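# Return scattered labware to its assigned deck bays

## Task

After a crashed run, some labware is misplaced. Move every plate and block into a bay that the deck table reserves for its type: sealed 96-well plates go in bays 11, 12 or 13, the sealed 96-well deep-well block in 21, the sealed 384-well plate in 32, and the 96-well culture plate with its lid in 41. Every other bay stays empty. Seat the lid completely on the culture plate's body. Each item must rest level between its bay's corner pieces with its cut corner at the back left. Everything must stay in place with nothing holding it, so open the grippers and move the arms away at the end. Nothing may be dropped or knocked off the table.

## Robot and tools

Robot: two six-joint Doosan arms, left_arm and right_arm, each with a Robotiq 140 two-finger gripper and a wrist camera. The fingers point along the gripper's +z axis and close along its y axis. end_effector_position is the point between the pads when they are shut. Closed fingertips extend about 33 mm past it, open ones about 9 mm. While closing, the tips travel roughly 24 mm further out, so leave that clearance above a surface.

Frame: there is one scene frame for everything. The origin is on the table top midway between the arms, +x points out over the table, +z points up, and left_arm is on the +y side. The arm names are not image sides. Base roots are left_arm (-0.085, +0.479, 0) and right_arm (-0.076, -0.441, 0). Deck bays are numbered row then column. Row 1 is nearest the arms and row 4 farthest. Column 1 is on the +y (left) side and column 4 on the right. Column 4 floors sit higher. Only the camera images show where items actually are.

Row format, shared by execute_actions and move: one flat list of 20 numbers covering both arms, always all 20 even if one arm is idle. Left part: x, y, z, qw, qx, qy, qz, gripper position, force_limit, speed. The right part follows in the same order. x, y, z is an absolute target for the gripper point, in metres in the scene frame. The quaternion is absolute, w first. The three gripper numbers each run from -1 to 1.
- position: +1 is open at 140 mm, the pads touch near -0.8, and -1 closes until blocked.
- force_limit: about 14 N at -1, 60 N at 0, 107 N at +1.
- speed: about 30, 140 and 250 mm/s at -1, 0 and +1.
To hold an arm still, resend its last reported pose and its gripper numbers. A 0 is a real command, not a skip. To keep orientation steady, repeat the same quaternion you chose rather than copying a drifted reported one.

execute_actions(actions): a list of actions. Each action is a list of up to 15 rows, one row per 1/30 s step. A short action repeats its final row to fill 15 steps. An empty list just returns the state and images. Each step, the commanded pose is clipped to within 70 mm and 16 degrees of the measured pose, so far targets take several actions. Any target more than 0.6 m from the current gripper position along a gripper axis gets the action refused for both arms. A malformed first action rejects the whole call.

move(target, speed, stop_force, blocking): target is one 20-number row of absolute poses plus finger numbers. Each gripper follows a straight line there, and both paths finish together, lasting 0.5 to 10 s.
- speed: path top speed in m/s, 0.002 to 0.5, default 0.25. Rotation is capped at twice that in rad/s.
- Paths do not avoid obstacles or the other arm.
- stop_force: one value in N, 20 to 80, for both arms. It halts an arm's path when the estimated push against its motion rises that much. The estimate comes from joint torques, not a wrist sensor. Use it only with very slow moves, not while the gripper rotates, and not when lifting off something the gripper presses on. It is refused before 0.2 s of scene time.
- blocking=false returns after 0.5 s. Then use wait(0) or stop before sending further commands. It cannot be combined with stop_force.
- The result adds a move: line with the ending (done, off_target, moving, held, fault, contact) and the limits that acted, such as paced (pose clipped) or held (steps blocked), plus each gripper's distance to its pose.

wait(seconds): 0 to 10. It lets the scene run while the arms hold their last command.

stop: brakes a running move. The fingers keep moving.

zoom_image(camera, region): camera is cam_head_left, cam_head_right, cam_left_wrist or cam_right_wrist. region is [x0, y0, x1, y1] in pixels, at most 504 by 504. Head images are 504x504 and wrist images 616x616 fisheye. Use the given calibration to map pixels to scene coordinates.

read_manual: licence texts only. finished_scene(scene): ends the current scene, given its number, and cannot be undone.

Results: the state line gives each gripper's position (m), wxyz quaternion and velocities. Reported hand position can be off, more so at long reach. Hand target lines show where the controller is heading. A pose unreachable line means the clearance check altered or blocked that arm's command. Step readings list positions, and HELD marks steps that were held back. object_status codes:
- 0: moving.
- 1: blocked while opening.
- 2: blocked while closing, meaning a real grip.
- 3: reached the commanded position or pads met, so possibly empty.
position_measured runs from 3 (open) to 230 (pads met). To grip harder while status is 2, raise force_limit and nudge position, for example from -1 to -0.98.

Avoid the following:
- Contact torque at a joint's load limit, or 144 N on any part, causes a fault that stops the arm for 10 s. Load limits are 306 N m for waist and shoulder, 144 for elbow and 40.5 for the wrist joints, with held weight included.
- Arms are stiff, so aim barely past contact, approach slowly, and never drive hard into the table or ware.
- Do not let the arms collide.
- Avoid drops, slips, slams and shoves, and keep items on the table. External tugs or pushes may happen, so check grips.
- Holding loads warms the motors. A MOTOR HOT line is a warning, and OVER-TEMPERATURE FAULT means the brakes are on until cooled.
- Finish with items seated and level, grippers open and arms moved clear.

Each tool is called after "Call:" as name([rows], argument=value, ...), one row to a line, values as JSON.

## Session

Call:
execute_actions(actions=[])

Scene clock: 0.00 s.
left_arm: end_effector_position=(+0.5661, +0.4914, +0.3215) position_measured=3 object_status=3 end_effector_quat_wxyz=(+0.000, +1.000, +0.010, -0.000) end_effector_velocity=(+0.000, +0.000, -0.000) end_effector_angular_velocity=(-0.000, -0.001, +0.001) | right_arm: end_effector_position=(+0.5704, -0.3640, +0.3219) position_measured=3 object_status=3 end_effector_quat_wxyz=(+0.000, +0.998, +0.060, +0.000) end_effector_velocity=(-0.000, +0.000, +0.000) end_effector_angular_velocity=(-0.000, +0.001, -0.000)
Joint positions: left_arm=[-0.054  0.165  1.604 -0.001  1.373  1.517] | right_arm=[-0.055  0.165  1.604 -0.001  1.373  1.516]
Joint velocities: left_arm=[ 0.001 -0.     0.    -0.    -0.001 -0.   ] | right_arm=[ 0.    -0.    -0.    -0.     0.001  0.001]
Hand target (left_arm): +0.566, +0.491, +0.322; +0.000, +1.000, +0.010, -0.000
Hand target (right_arm): +0.570, -0.364, +0.322; +0.000, +0.998, +0.060, +0.000

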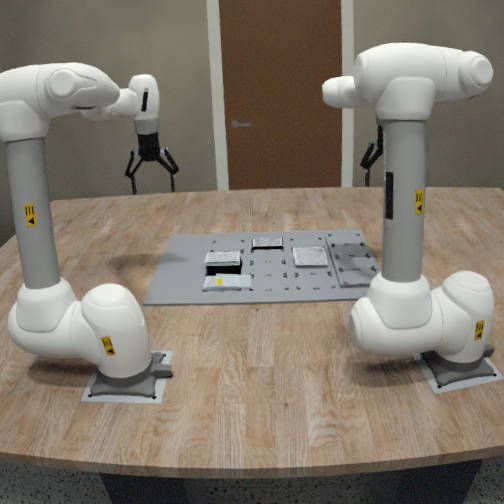

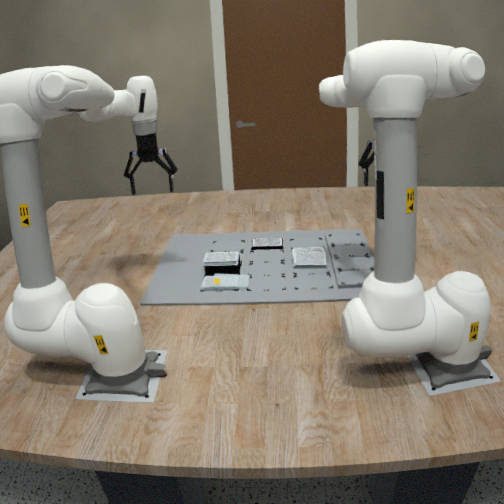

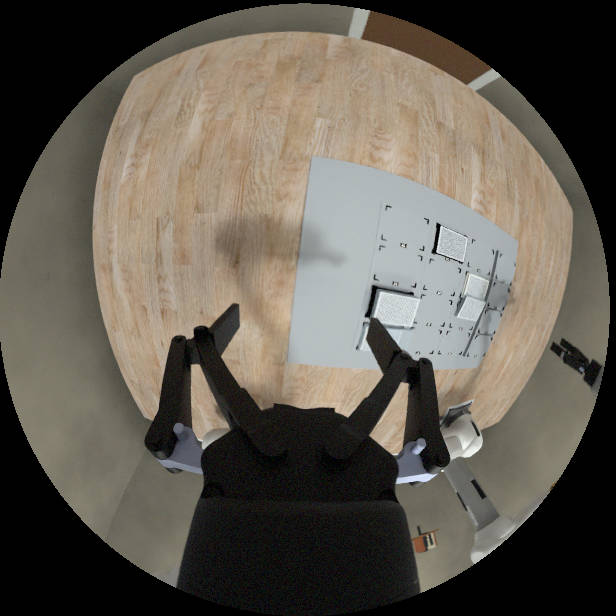

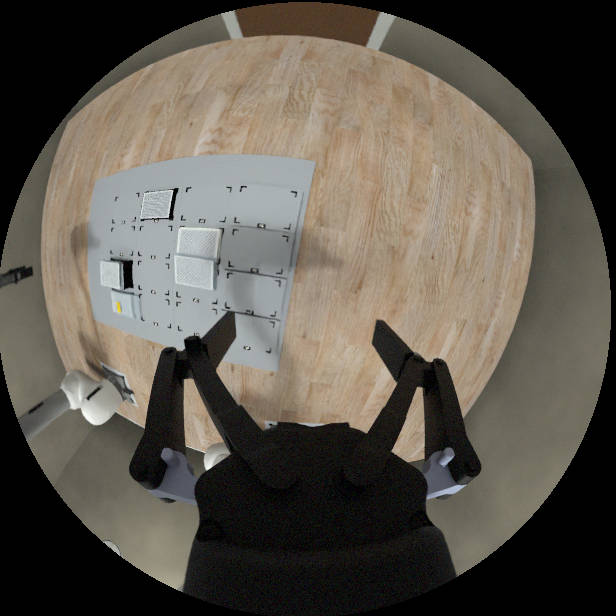

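Call:
move(target=[0.42,0.16,0.30,0,1,0,0,1,0,0,0.5702,-0.4501,0.3219,0,0.998,0.06,0,1,0,0])

Scene clock: 2.57 s.
left_arm: end_effector_position=(+0.4193, +0.1598, +0.3001) position_measured=3 object_status=3 end_effector_quat_wxyz=(-0.000, +1.000, -0.000, -0.000) end_effector_velocity=(-0.001, +0.000, +0.000) end_effector_angular_velocity=(-0.000, +0.001, -0.000) | right_arm: end_effector_position=(+0.5700, -0.4502, +0.3219) position_measured=3 object_status=3 end_effector_quat_wxyz=(+0.000, +0.998, +0.060, -0.000) end_effector_velocity=(+0.000, -0.001, -0.000) end_effector_angular_velocity=(+0.000, +0.000, -0.001)
Joint positions: left_arm=[-0.643  0.087  1.732  0.     1.323  0.948] | right_arm=[-0.188  0.157  1.612 -0.     1.372  1.382]
Joint velocities: left_arm=[ 0.    -0.001  0.    -0.001  0.001  0.001] | right_arm=[-0.001  0.    -0.     0.     0.     0.001]
Hand target (left_arm): +0.419, +0.160, +0.300; -0.000, +1.000, +0.000, -0.000
Hand target (right_arm): +0.570, -0.450, +0.322; +0.000, +0.998, +0.060, -0.000
Off the commanded pose (left_arm): 0.001 m, 0 deg.
Off the commanded pose (right_arm): 0.000 m, 0 deg.
move: done
camera_calibration (this result's frames):
cam_left_wrist: T_world_to_cam=[[0.0925766, -0.995673, -0.00808908, 0.125834], [-0.919773, -0.0886255, 0.382313, 0.301788], [-0.381376, -0.0279531, -0.923997, 0.641237], [0, 0, 0, 1]] pos_world=[0.510479, 0.16996, 0.478142]
cam_right_wrist: T_world_to_cam=[[0.19382, -0.980545, 0.0310703, -0.563896], [-0.925591, -0.172278, 0.337048, 0.361603], [-0.325138, -0.0940851, -0.940975, 0.623579], [0, 0, 0, 1]] pos_world=[0.64674, -0.43196, 0.482415]

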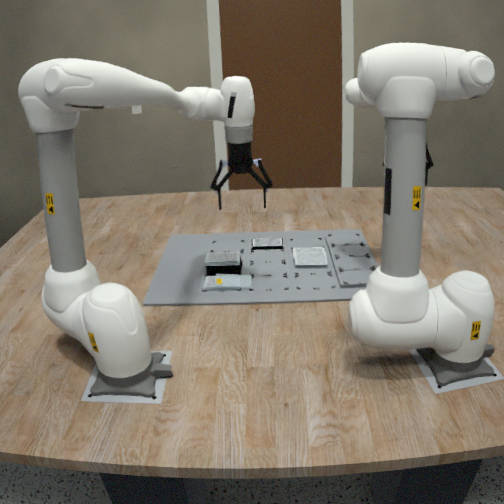

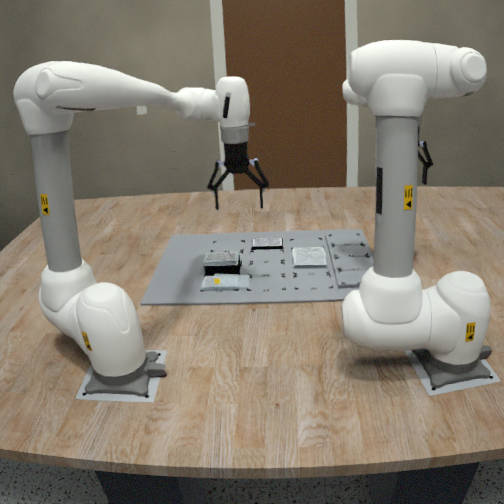

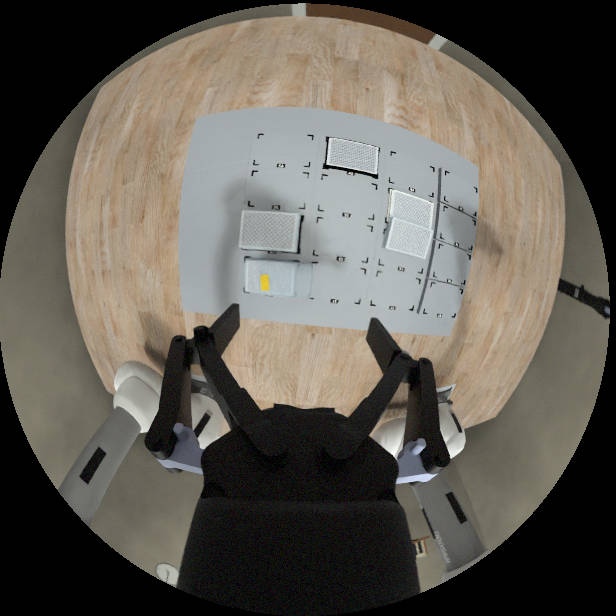

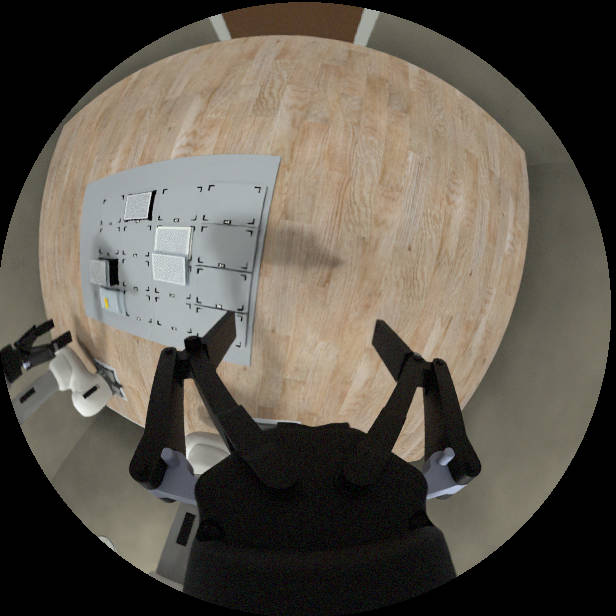

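Call:
zoom_image(camera="cam_left_wrist", region=[220, 120, 480, 330])

Call:
move(target=[0.508,0.245,0.13,0,1,0,0,1,0,0,0.5702,-0.4501,0.3219,0,0.998,0.06,0,1,0,0])

Region (220, 120, 480, 330) of cam_left_wrist's 616x616 image, scaled by 1.938, with more detail than that image has; it fills the top 407 rows of this view, and the rest is white.

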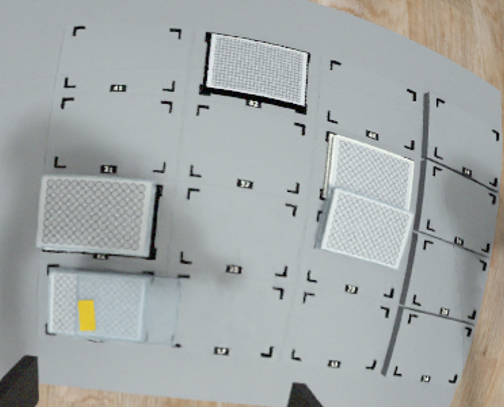

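Scene clock: 5.13 s.
left_arm: end_effector_position=(+0.5081, +0.2452, +0.1299) position_measured=3 object_status=3 end_effector_quat_wxyz=(-0.000, +1.000, +0.000, +0.000) end_effector_velocity=(-0.001, -0.001, -0.001) end_effector_angular_velocity=(-0.001, +0.002, -0.000) | right_arm: end_effector_position=(+0.5702, -0.4501, +0.3219) position_measured=3 object_status=3 end_effector_quat_wxyz=(-0.000, +0.998, +0.060, -0.000) end_effector_velocity=(+0.000, +0.001, +0.000) end_effector_angular_velocity=(+0.000, -0.001, +0.000)
Joint positions: left_arm=[-0.451  0.258  1.858  0.     1.026  1.14 ] | right_arm=[-0.188  0.158  1.612  0.     1.372  1.382]
Joint velocities: left_arm=[-0.     0.001  0.    -0.002  0.001  0.001] | right_arm=[ 0.001 -0.    -0.     0.    -0.001  0.001]
Hand target (left_arm): +0.508, +0.245, +0.130; +0.000, +1.000, +0.000, +0.000
Hand target (right_arm): +0.570, -0.450, +0.322; -0.000, +0.998, +0.060, +0.000
Off the commanded pose (left_arm): 0.000 m, 0 deg.
Off the commanded pose (right_arm): 0.000 m, 0 deg.
move: done
camera_calibration (this result's frames):
cam_left_wrist: T_world_to_cam=[[0.0927582, -0.995657, -0.00791, 0.201135], [-0.919962, -0.0887397, 0.381832, 0.456293], [-0.380876, -0.0281412, -0.924198, 0.519999], [0, 0, 0, 1]] pos_world=[0.599171, 0.255386, 0.307945]
cam_right_wrist: T_world_to_cam=[[0.193855, -0.980541, 0.030987, -0.563808], [-0.925593, -0.172341, 0.33701, 0.36175], [-0.325112, -0.0940124, -0.940991, 0.62365], [0, 0, 0, 1]] pos_world=[0.646887, -0.431861, 0.482406]

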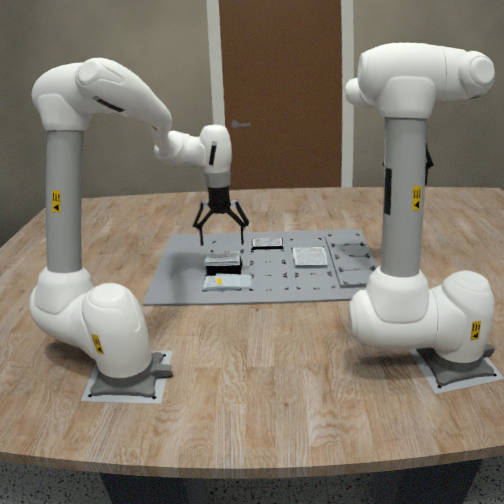

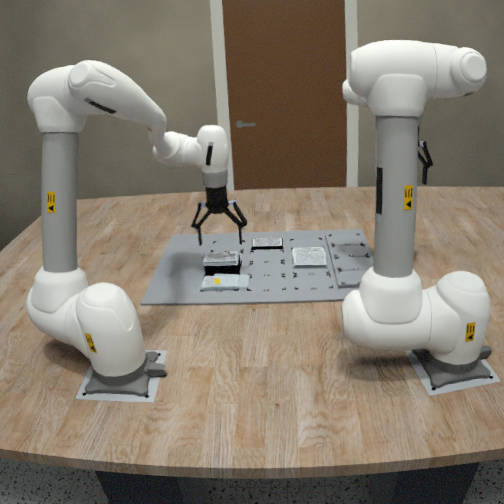

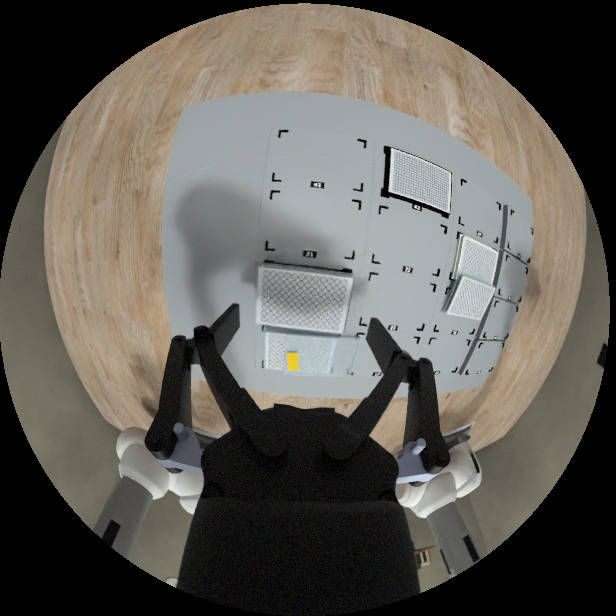

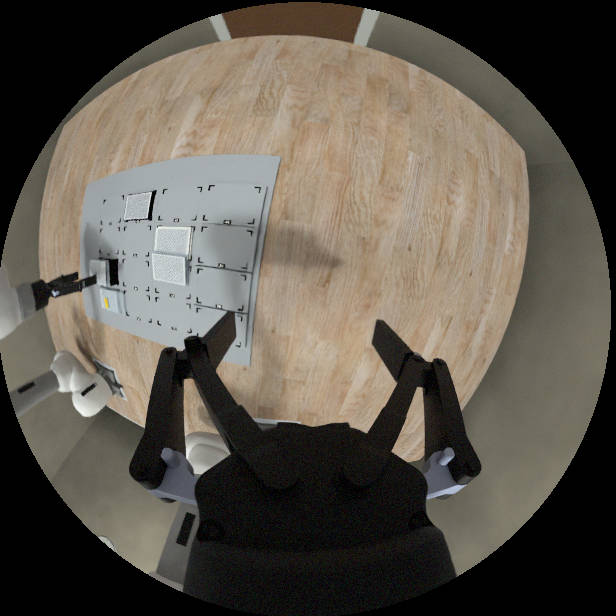

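Call:
move(target=[0.513,0.250,0.085,0,1,0,0,1,0,0,0.5702,-0.4501,0.3219,0,0.998,0.06,0,1,0,0], speed=0.1)

Call:
zoom_image(camera="cam_left_wrist", region=[200, 250, 410, 400])

Scene clock: 6.30 s.
left_arm: end_effector_position=(+0.5130, +0.2500, +0.0849) position_measured=3 object_status=3 end_effector_quat_wxyz=(-0.000, +1.000, +0.000, -0.000) end_effector_velocity=(+0.000, -0.000, +0.000) end_effector_angular_velocity=(-0.000, -0.001, -0.001) | right_arm: end_effector_position=(+0.5702, -0.4501, +0.3219) position_measured=3 object_status=3 end_effector_quat_wxyz=(-0.000, +0.998, +0.060, +0.000) end_effector_velocity=(+0.000, +0.000, +0.000) end_effector_angular_velocity=(+0.000, -0.001, -0.000)
Joint positions: left_arm=[-0.44   0.304  1.891  0.     0.947  1.151] | right_arm=[-0.188  0.158  1.612  0.     1.372  1.382]
Joint velocities: left_arm=[-0.    -0.    -0.001  0.    -0.     0.001] | right_arm=[ 0. -0. -0.  0. -0.  0.]
Hand target (left_arm): +0.513, +0.250, +0.085; -0.000, +1.000, +0.000, +0.000
Hand target (right_arm): +0.570, -0.450, +0.322; +0.000, +0.998, +0.060, -0.000
Off the commanded pose (left_arm): 0.000 m, 0 deg.
Off the commanded pose (right_arm): 0.000 m, 0 deg.
move: done
camera_calibration (this result's frames):
cam_left_wrist: T_world_to_cam=[[0.0926508, -0.995668, -0.0078697, 0.205248], [-0.919875, -0.0886178, 0.38207, 0.478242], [-0.381112, -0.0281599, -0.9241, 0.480562], [0, 0, 0, 1]] pos_world=[0.604054, 0.260272, 0.262981]
cam_right_wrist: T_world_to_cam=[[0.193812, -0.980549, 0.0309986, -0.563792], [-0.925615, -0.172302, 0.33697, 0.361808], [-0.325074, -0.0940018, -0.941005, 0.623643], [0, 0, 0, 1]] pos_world=[0.646895, -0.431862, 0.482409]

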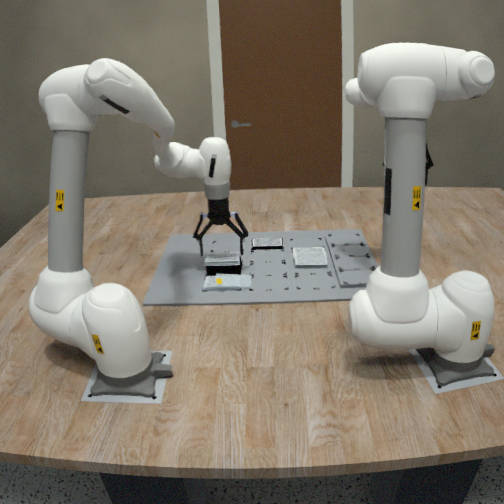

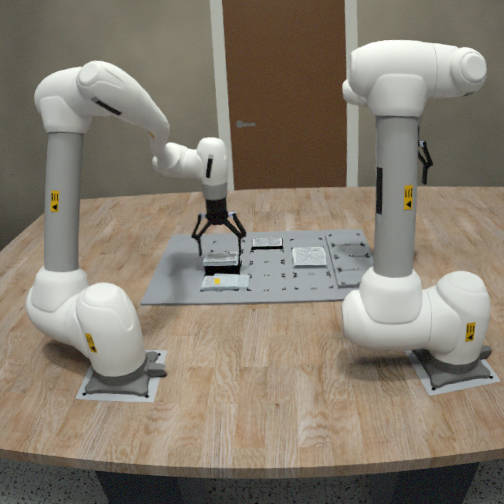

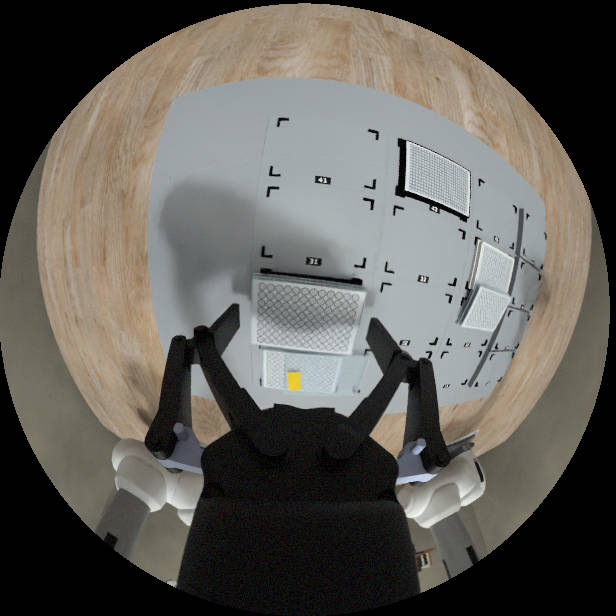

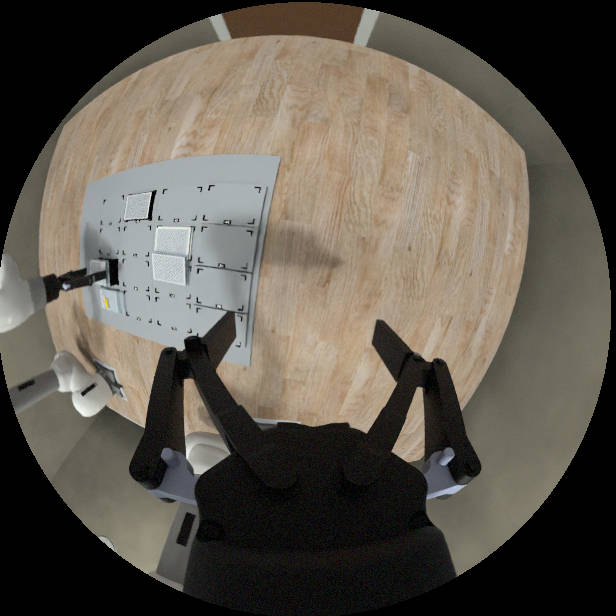

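Region (200, 250, 410, 400) of cam_left_wrist's 616x616 image, scaled by 2.400, with more detail than that image has; it fills the top 360 rows of this view, and the rest is white.

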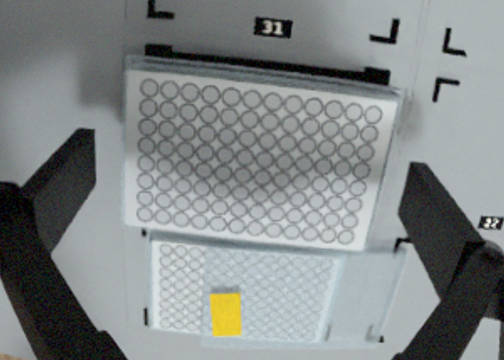

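Call:
move(target=[0.508,0.248,0.067,0,1,0,0,1,0,0,0.5702,-0.4501,0.3219,0,0.998,0.06,0,1,0,0], speed=0.02, stop_force=20)

Call:
zoom_image(camera="cam_left_wrist", region=[200, 250, 410, 400])

Scene clock: 8.33 s.
left_arm: end_effector_position=(+0.5080, +0.2480, +0.0670) position_measured=3 object_status=3 end_effector_quat_wxyz=(-0.000, +1.000, +0.000, -0.000) end_effector_velocity=(+0.000, -0.001, +0.000) end_effector_angular_velocity=(-0.001, -0.001, -0.001) | right_arm: end_effector_position=(+0.5702, -0.4501, +0.3219) position_measured=3 object_status=3 end_effector_quat_wxyz=(-0.000, +0.998, +0.060, +0.000) end_effector_velocity=(+0.001, -0.000, -0.000) end_effector_angular_velocity=(+0.000, -0.002, -0.000)
Joint positions: left_arm=[-0.447  0.317  1.913  0.     0.912  1.145] | right_arm=[-0.188  0.158  1.612  0.     1.372  1.382]
Joint velocities: left_arm=[-0.001  0.    -0.001 -0.    -0.001  0.   ] | right_arm=[-0.001 -0.     0.     0.    -0.002 -0.001]
Hand target (left_arm): +0.508, +0.248, +0.067; -0.000, +1.000, +0.000, +0.000
Hand target (right_arm): +0.570, -0.450, +0.322; -0.000, +0.998, +0.060, -0.000
Off the commanded pose (left_arm): 0.000 m, 0 deg.
Off the commanded pose (right_arm): 0.000 m, 0 deg.
move: done
camera_calibration (this result's frames):
cam_left_wrist: T_world_to_cam=[[0.092629, -0.99567, -0.0078089, 0.203552], [-0.919892, -0.0885755, 0.382038, 0.480342], [-0.381076, -0.0282045, -0.924114, 0.462022], [0, 0, 0, 1]] pos_world=[0.599074, 0.258249, 0.245041]
cam_right_wrist: T_world_to_cam=[[0.193813, -0.980549, 0.0309986, -0.563792], [-0.925615, -0.172302, 0.33697, 0.361808], [-0.325074, -0.0940018, -0.941005, 0.623643], [0, 0, 0, 1]] pos_world=[0.646895, -0.431862, 0.48241]

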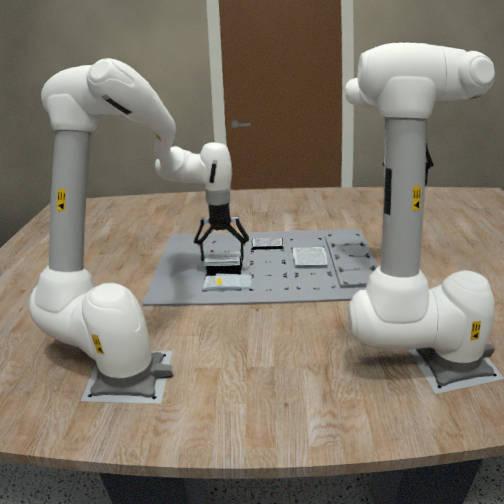

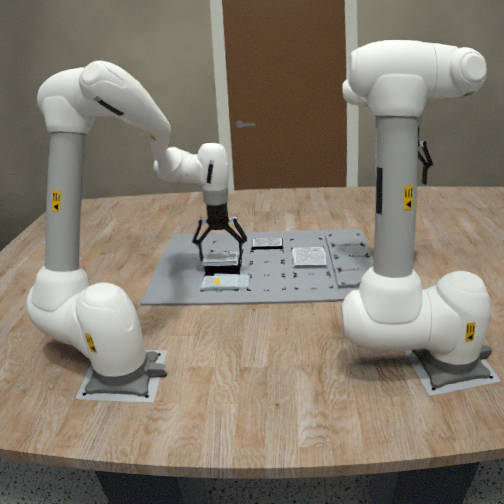

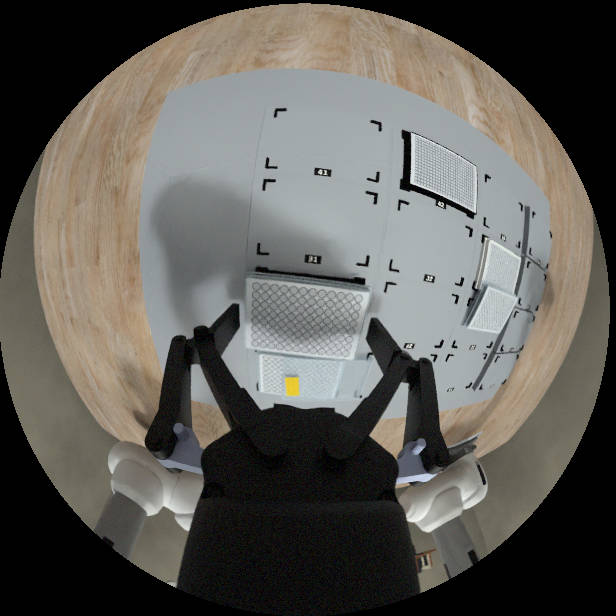

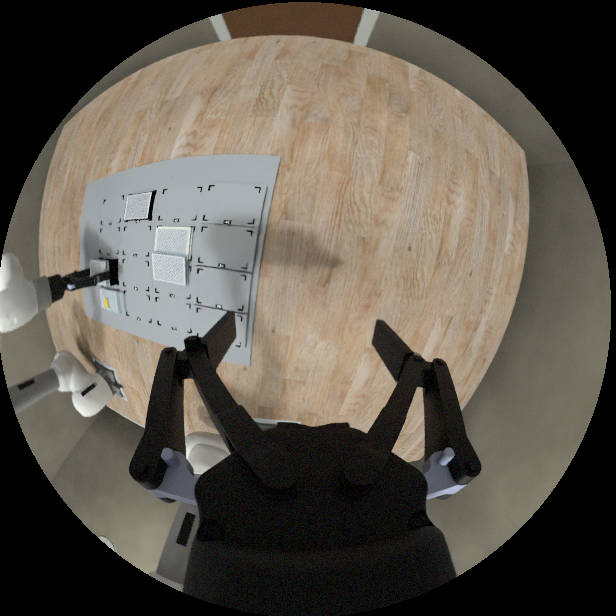

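Region (200, 250, 410, 400) of cam_left_wrist's 616x616 image, scaled by 2.400, with more detail than that image has; it fills the top 360 rows of this view, and the rest is white.

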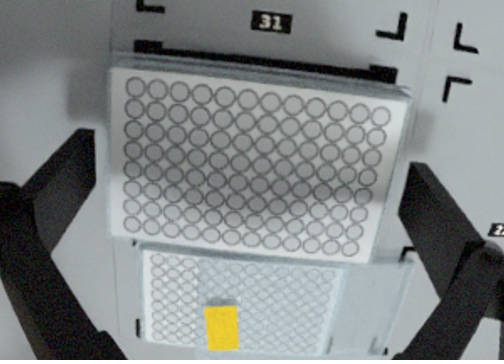

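Good. Close.

Call:
move(target=[0.508,0.248,0.067,0,1,0,0,-1,-0.3,-0.8,0.5702,-0.4501,0.3219,0,0.998,0.06,0,1,0,0])

Call:
move(target=[0.508,0.248,0.085,0,1,0,0,-1,-0.3,-0.8,0.5702,-0.4501,0.3219,0,0.998,0.06,0,1,0,0], speed=0.05)

Call:
move(target=[0.727,-0.087,0.060,0,1,0,0,-1,-0.3,-0.8,0.5702,-0.4501,0.3219,0,0.998,0.06,0,1,0,0], speed=0.2)

Call:
move(target=[0.727,-0.087,0.034,0,1,0,0,-1,-0.3,-0.8,0.5702,-0.4501,0.3219,0,0.998,0.06,0,1,0,0], speed=0.03, stop_force=20)

Call:
zoom_image(camera="cam_left_wrist", region=[200, 250, 410, 400])

Scene clock: 9.43 s.
left_arm: end_effector_position=(+0.5080, +0.2480, +0.0670) position_measured=32 object_status=2 end_effector_quat_wxyz=(+0.000, +1.000, +0.000, +0.000) end_effector_velocity=(-0.000, -0.000, -0.000) end_effector_angular_velocity=(-0.001, +0.001, +0.001) | right_arm: end_effector_position=(+0.5702, -0.4501, +0.3219) position_measured=3 object_status=3 end_effector_quat_wxyz=(-0.000, +0.998, +0.060, +0.000) end_effector_velocity=(+0.000, +0.000, +0.000) end_effector_angular_velocity=(+0.001, -0.000, -0.000)
Joint positions: left_arm=[-0.447  0.317  1.913  0.     0.912  1.145] | right_arm=[-0.188  0.158  1.612  0.     1.372  1.382]
Joint velocities: left_arm=[ 0.     0.    -0.    -0.002  0.     0.   ] | right_arm=[ 0.     0.    -0.     0.001 -0.     0.   ]
Hand target (left_arm): +0.508, +0.248, +0.067; -0.000, +1.000, +0.000, +0.000
Hand target (right_arm): +0.570, -0.450, +0.322; -0.000, +0.998, +0.060, -0.000
Off the commanded pose (left_arm): 0.000 m, 0 deg.
Off the commanded pose (right_arm): 0.000 m, 0 deg.
move: done
camera_calibration (this result's frames):
cam_left_wrist: T_world_to_cam=[[0.0926252, -0.995671, -0.00779115, 0.203539], [-0.919905, -0.0885661, 0.38201, 0.48036], [-0.381046, -0.0282167, -0.924125, 0.46203], [0, 0, 0, 1]] pos_world=[0.599087, 0.258239, 0.245057]
cam_right_wrist: T_world_to_cam=[[0.193813, -0.980549, 0.0309986, -0.563792], [-0.925615, -0.172302, 0.33697, 0.361808], [-0.325074, -0.0940017, -0.941005, 0.623643], [0, 0, 0, 1]] pos_world=[0.646895, -0.431862, 0.48241]

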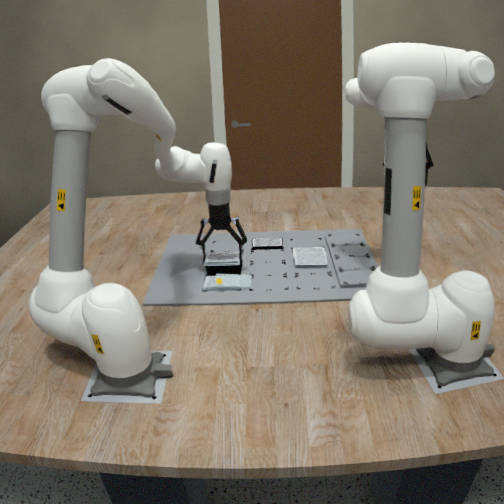

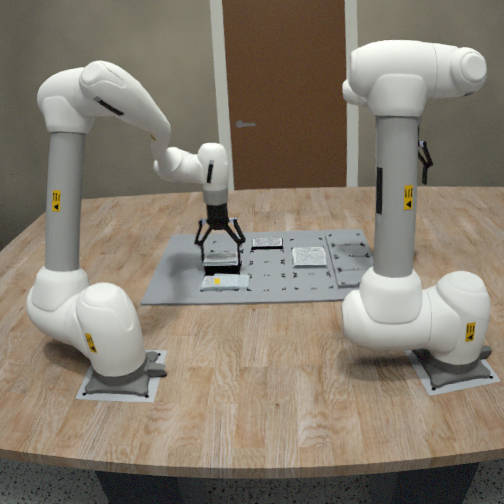

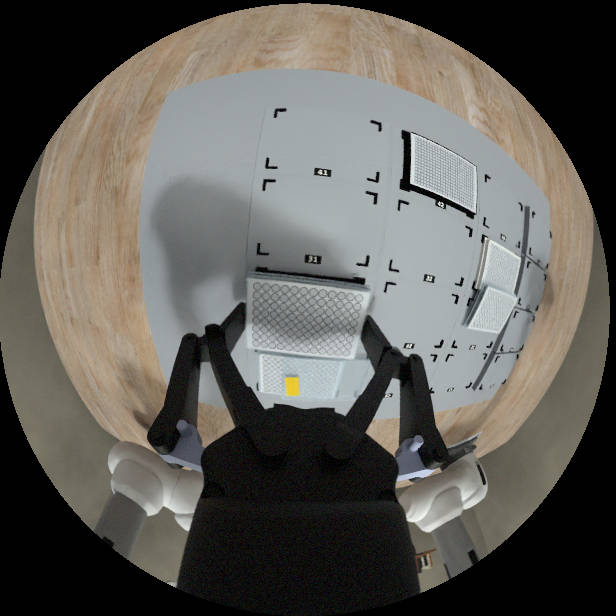

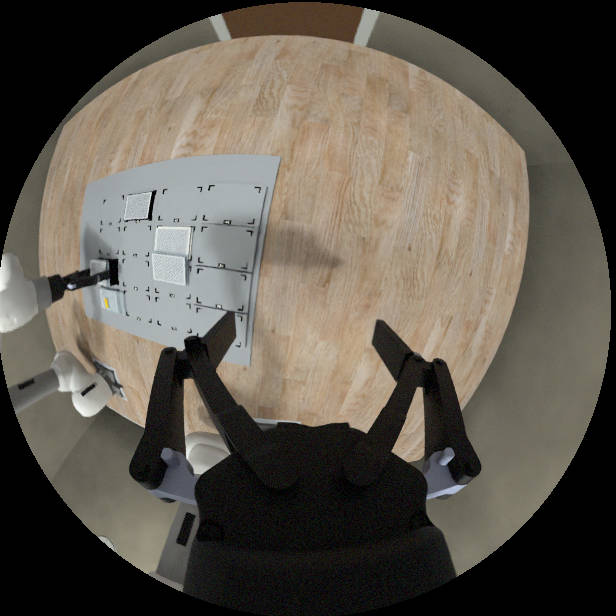

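Scene clock: 10.13 s.
left_arm: end_effector_position=(+0.5080, +0.2480, +0.0850) position_measured=33 object_status=2 end_effector_quat_wxyz=(+0.000, +1.000, +0.000, +0.000) end_effector_velocity=(-0.001, +0.001, -0.000) end_effector_angular_velocity=(+0.001, +0.002, -0.001) | right_arm: end_effector_position=(+0.5702, -0.4501, +0.3219) position_measured=3 object_status=3 end_effector_quat_wxyz=(-0.000, +0.998, +0.060, +0.000) end_effector_velocity=(+0.000, +0.000, -0.000) end_effector_angular_velocity=(-0.000, -0.001, +0.002)
Joint positions: left_arm=[-0.447  0.298  1.899  0.     0.945  1.145] | right_arm=[-0.188  0.158  1.612  0.     1.372  1.382]
Joint velocities: left_arm=[ 0.    -0.     0.001 -0.     0.001  0.002] | right_arm=[ 0.001  0.    -0.    -0.    -0.001 -0.001]
Hand target (left_arm): +0.508, +0.248, +0.085; +0.000, +1.000, -0.000, -0.000
Hand target (right_arm): +0.570, -0.450, +0.322; -0.000, +0.998, +0.060, -0.000
Off the commanded pose (left_arm): 0.000 m, 0 deg.
Off the commanded pose (right_arm): 0.000 m, 0 deg.
move: done
camera_calibration (this result's frames):
cam_left_wrist: T_world_to_cam=[[0.0926232, -0.995671, -0.00778986, 0.203672], [-0.919906, -0.0885638, 0.382008, 0.473488], [-0.381044, -0.0282169, -0.924126, 0.478683], [0, 0, 0, 1]] pos_world=[0.599099, 0.258231, 0.263074]
cam_right_wrist: T_world_to_cam=[[0.193813, -0.980549, 0.0309986, -0.563792], [-0.925615, -0.172302, 0.33697, 0.361808], [-0.325074, -0.0940018, -0.941005, 0.623643], [0, 0, 0, 1]] pos_world=[0.646895, -0.431862, 0.48241]

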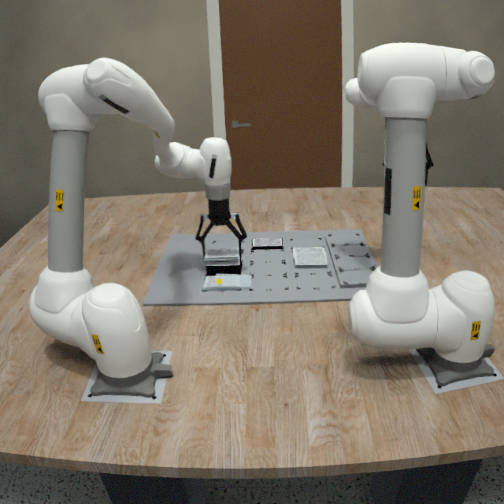

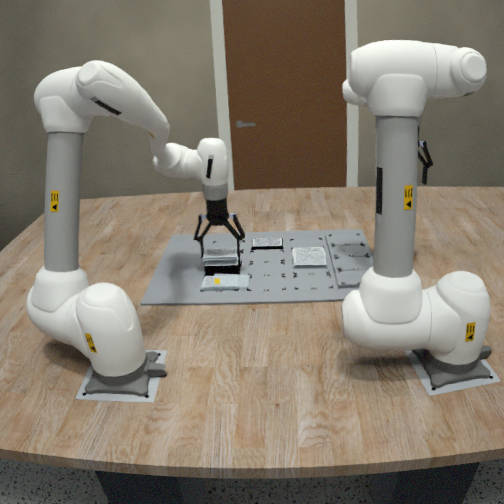

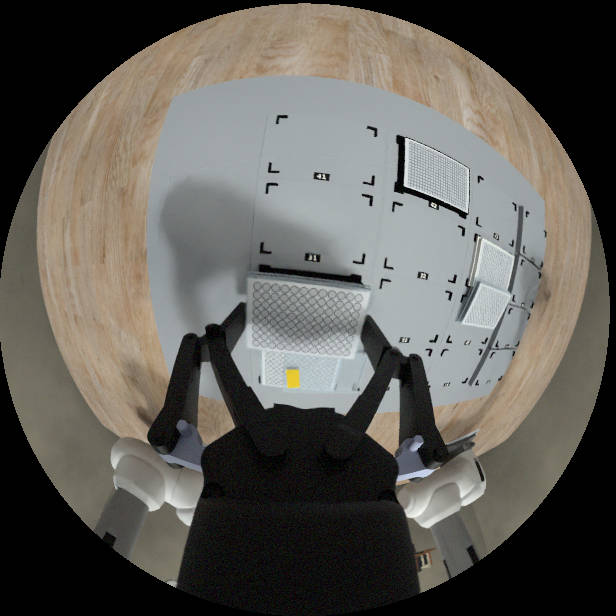

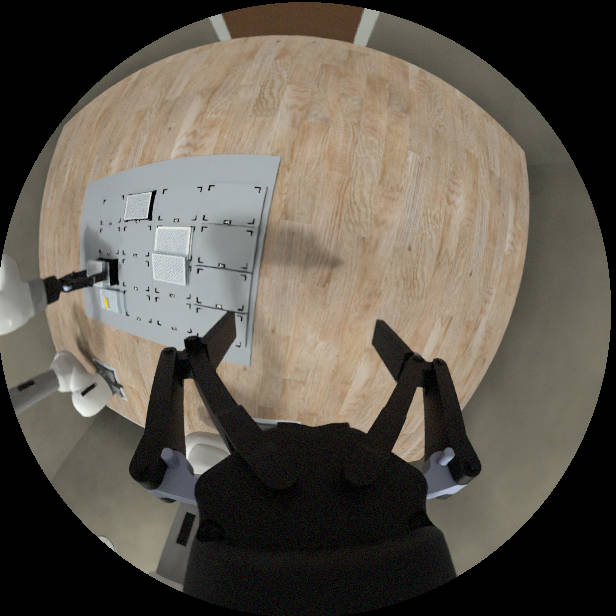

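Scene clock: 12.50 s.
left_arm: end_effector_position=(+0.7263, -0.0873, +0.0596) position_measured=33 object_status=2 end_effector_quat_wxyz=(-0.000, +1.000, -0.000, -0.000) end_effector_velocity=(-0.000, -0.000, +0.000) end_effector_angular_velocity=(-0.001, +0.001, +0.001) | right_arm: end_effector_position=(+0.5702, -0.4501, +0.3219) position_measured=3 object_status=3 end_effector_quat_wxyz=(-0.000, +0.998, +0.060, +0.000) end_effector_velocity=(+0.000, -0.000, +0.000) end_effector_angular_velocity=(-0.000, -0.000, -0.002)
Joint positions: left_arm=[-0.665  0.832  1.062 -0.     1.247  0.927] | right_arm=[-0.188  0.158  1.612  0.     1.372  1.382]
Joint velocities: left_arm=[ 0.     0.    -0.    -0.001  0.001 -0.001] | right_arm=[-0.    -0.     0.    -0.    -0.     0.002]
Hand target (left_arm): +0.726, -0.087, +0.060; -0.000, +1.000, -0.000, -0.000
Hand target (right_arm): +0.570, -0.450, +0.322; -0.000, +0.998, +0.060, -0.000
Off the commanded pose (left_arm): 0.001 m, 0 deg.
Off the commanded pose (right_arm): 0.000 m, 0 deg.
move: done
camera_calibration (this result's frames):
cam_left_wrist: T_world_to_cam=[[0.0922228, -0.995708, -0.00781479, -0.150336], [-0.919887, -0.0881994, 0.382138, 0.654305], [-0.381187, -0.0280531, -0.924072, 0.529012], [0, 0, 0, 1]] pos_world=[0.817403, -0.0771413, 0.237636]
cam_right_wrist: T_world_to_cam=[[0.193812, -0.980549, 0.0309986, -0.563792], [-0.925615, -0.172302, 0.33697, 0.361808], [-0.325074, -0.0940017, -0.941005, 0.623643], [0, 0, 0, 1]] pos_world=[0.646895, -0.431862, 0.482409]

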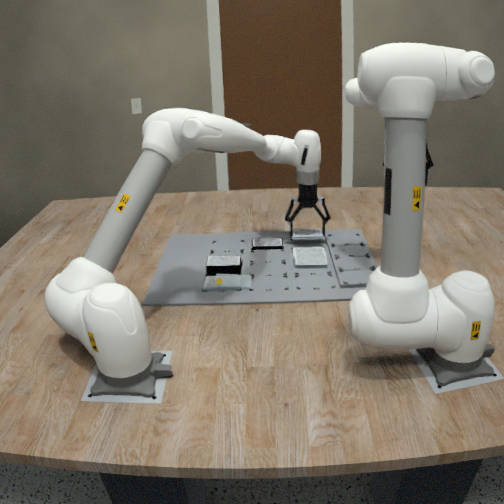

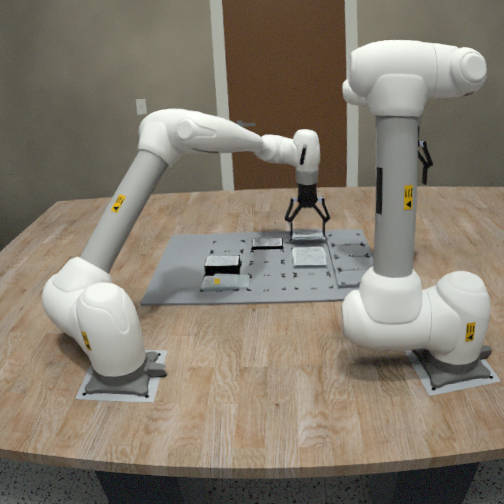

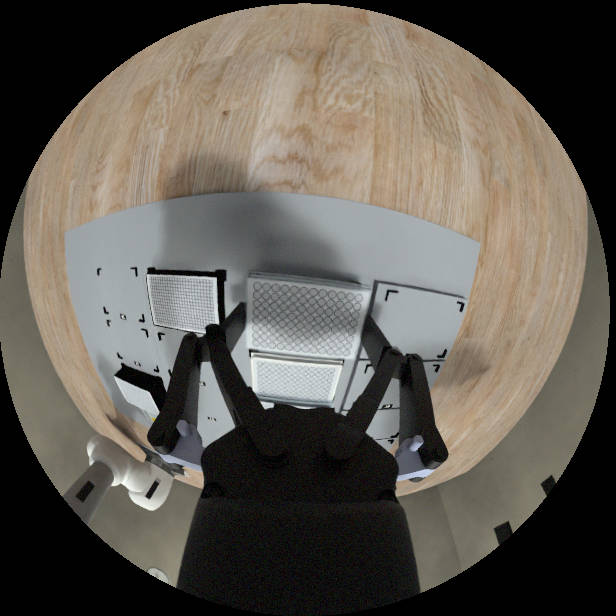

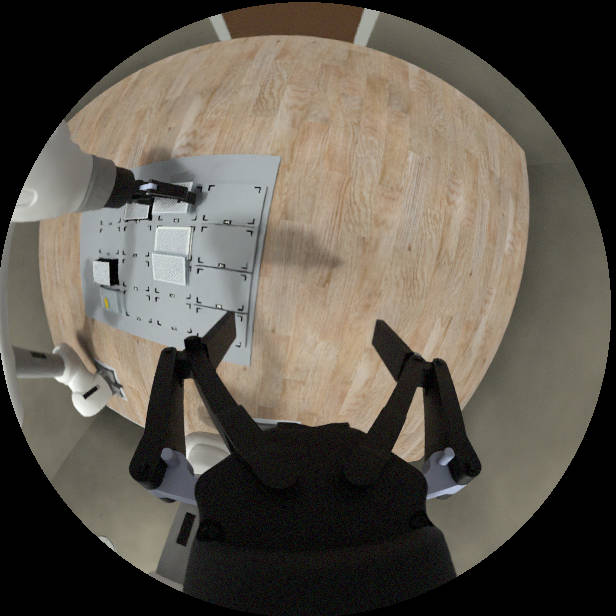

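Scene clock: 13.57 s.
left_arm: end_effector_position=(+0.7270, -0.0870, +0.0339) position_measured=33 object_status=2 end_effector_quat_wxyz=(-0.000, +1.000, +0.000, -0.000) end_effector_velocity=(-0.000, -0.001, +0.000) end_effector_angular_velocity=(-0.001, -0.000, -0.002) | right_arm: end_effector_position=(+0.5702, -0.4501, +0.3219) position_measured=3 object_status=3 end_effector_quat_wxyz=(-0.000, +0.998, +0.060, +0.000) end_effector_velocity=(-0.000, +0.000, -0.000) end_effector_angular_velocity=(+0.000, +0.002, -0.000)
Joint positions: left_arm=[-0.664  0.849  1.08   0.     1.213  0.927] | right_arm=[-0.188  0.158  1.612  0.     1.372  1.382]
Joint velocities: left_arm=[-0.001 -0.    -0.    -0.    -0.     0.002] | right_arm=[-0.     0.     0.     0.     0.001  0.   ]
Hand target (left_arm): +0.727, -0.087, +0.034; -0.000, +1.000, +0.000, +0.000
Hand target (right_arm): +0.570, -0.450, +0.322; -0.000, +0.998, +0.060, -0.000
Off the commanded pose (left_arm): 0.000 m, 0 deg.
Off the commanded pose (right_arm): 0.000 m, 0 deg.
move: done
camera_calibration (this result's frames):
cam_left_wrist: T_world_to_cam=[[0.0926878, -0.995664, -0.00787934, -0.150553], [-0.919871, -0.0886557, 0.382069, 0.664728], [-0.381111, -0.0281652, -0.9241, 0.505492], [0, 0, 0, 1]] pos_world=[0.818068, -0.0767308, 0.211967]
cam_right_wrist: T_world_to_cam=[[0.193812, -0.980549, 0.0309986, -0.563792], [-0.925615, -0.172302, 0.33697, 0.361808], [-0.325074, -0.0940017, -0.941005, 0.623643], [0, 0, 0, 1]] pos_world=[0.646895, -0.431862, 0.48241]

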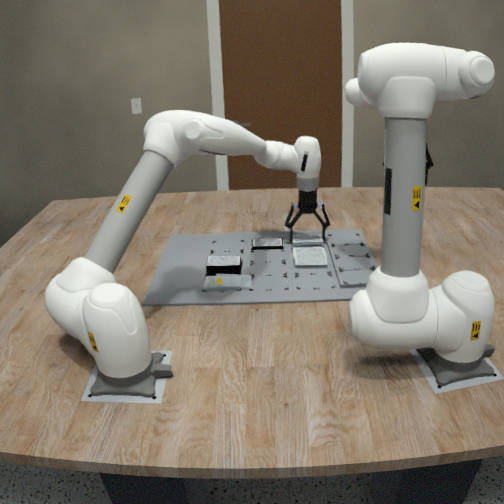

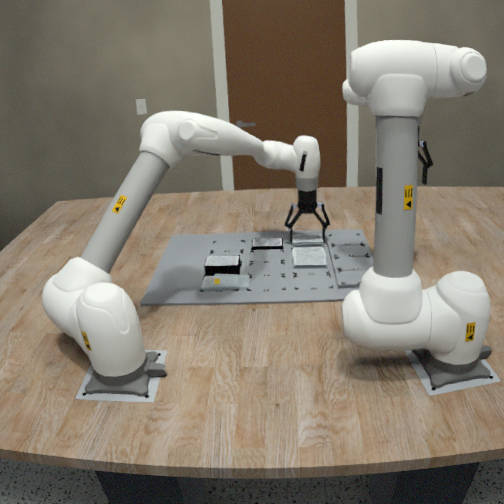

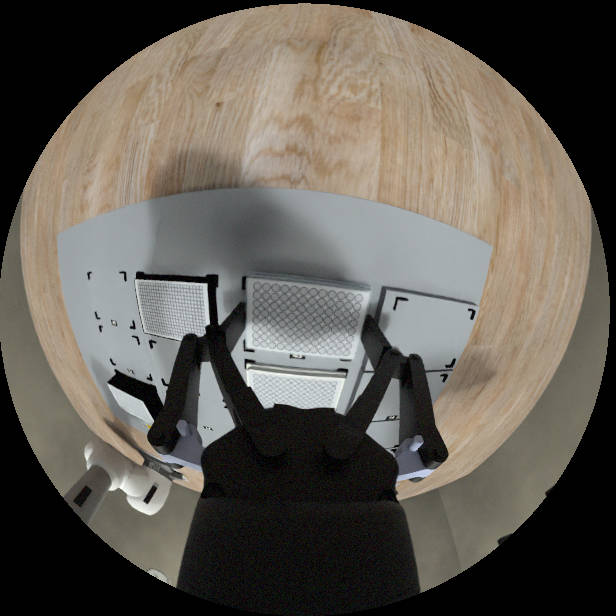

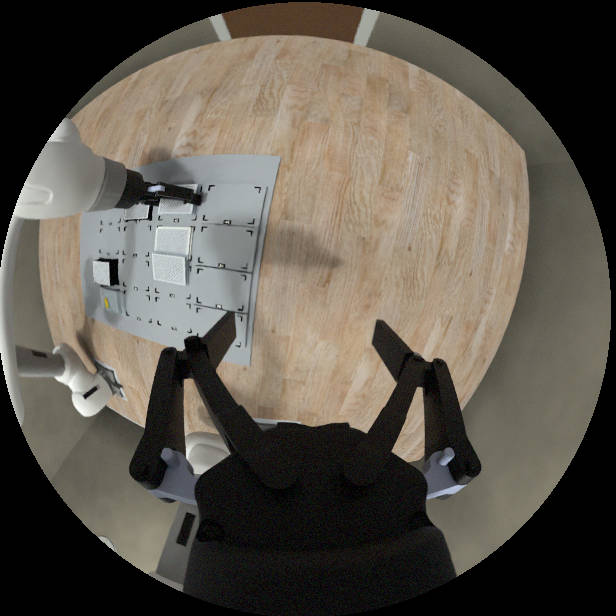

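Region (200, 250, 410, 400) of cam_left_wrist's 616x616 image, scaled by 2.400, with more detail than that image has; it fills the top 360 rows of this view, and the rest is white.

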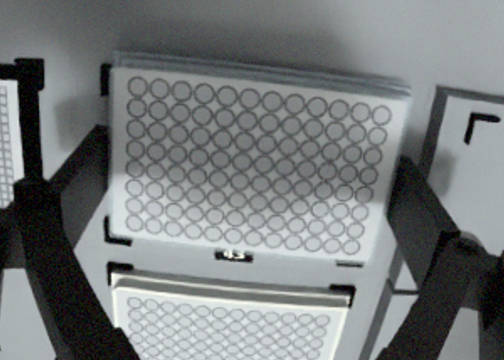

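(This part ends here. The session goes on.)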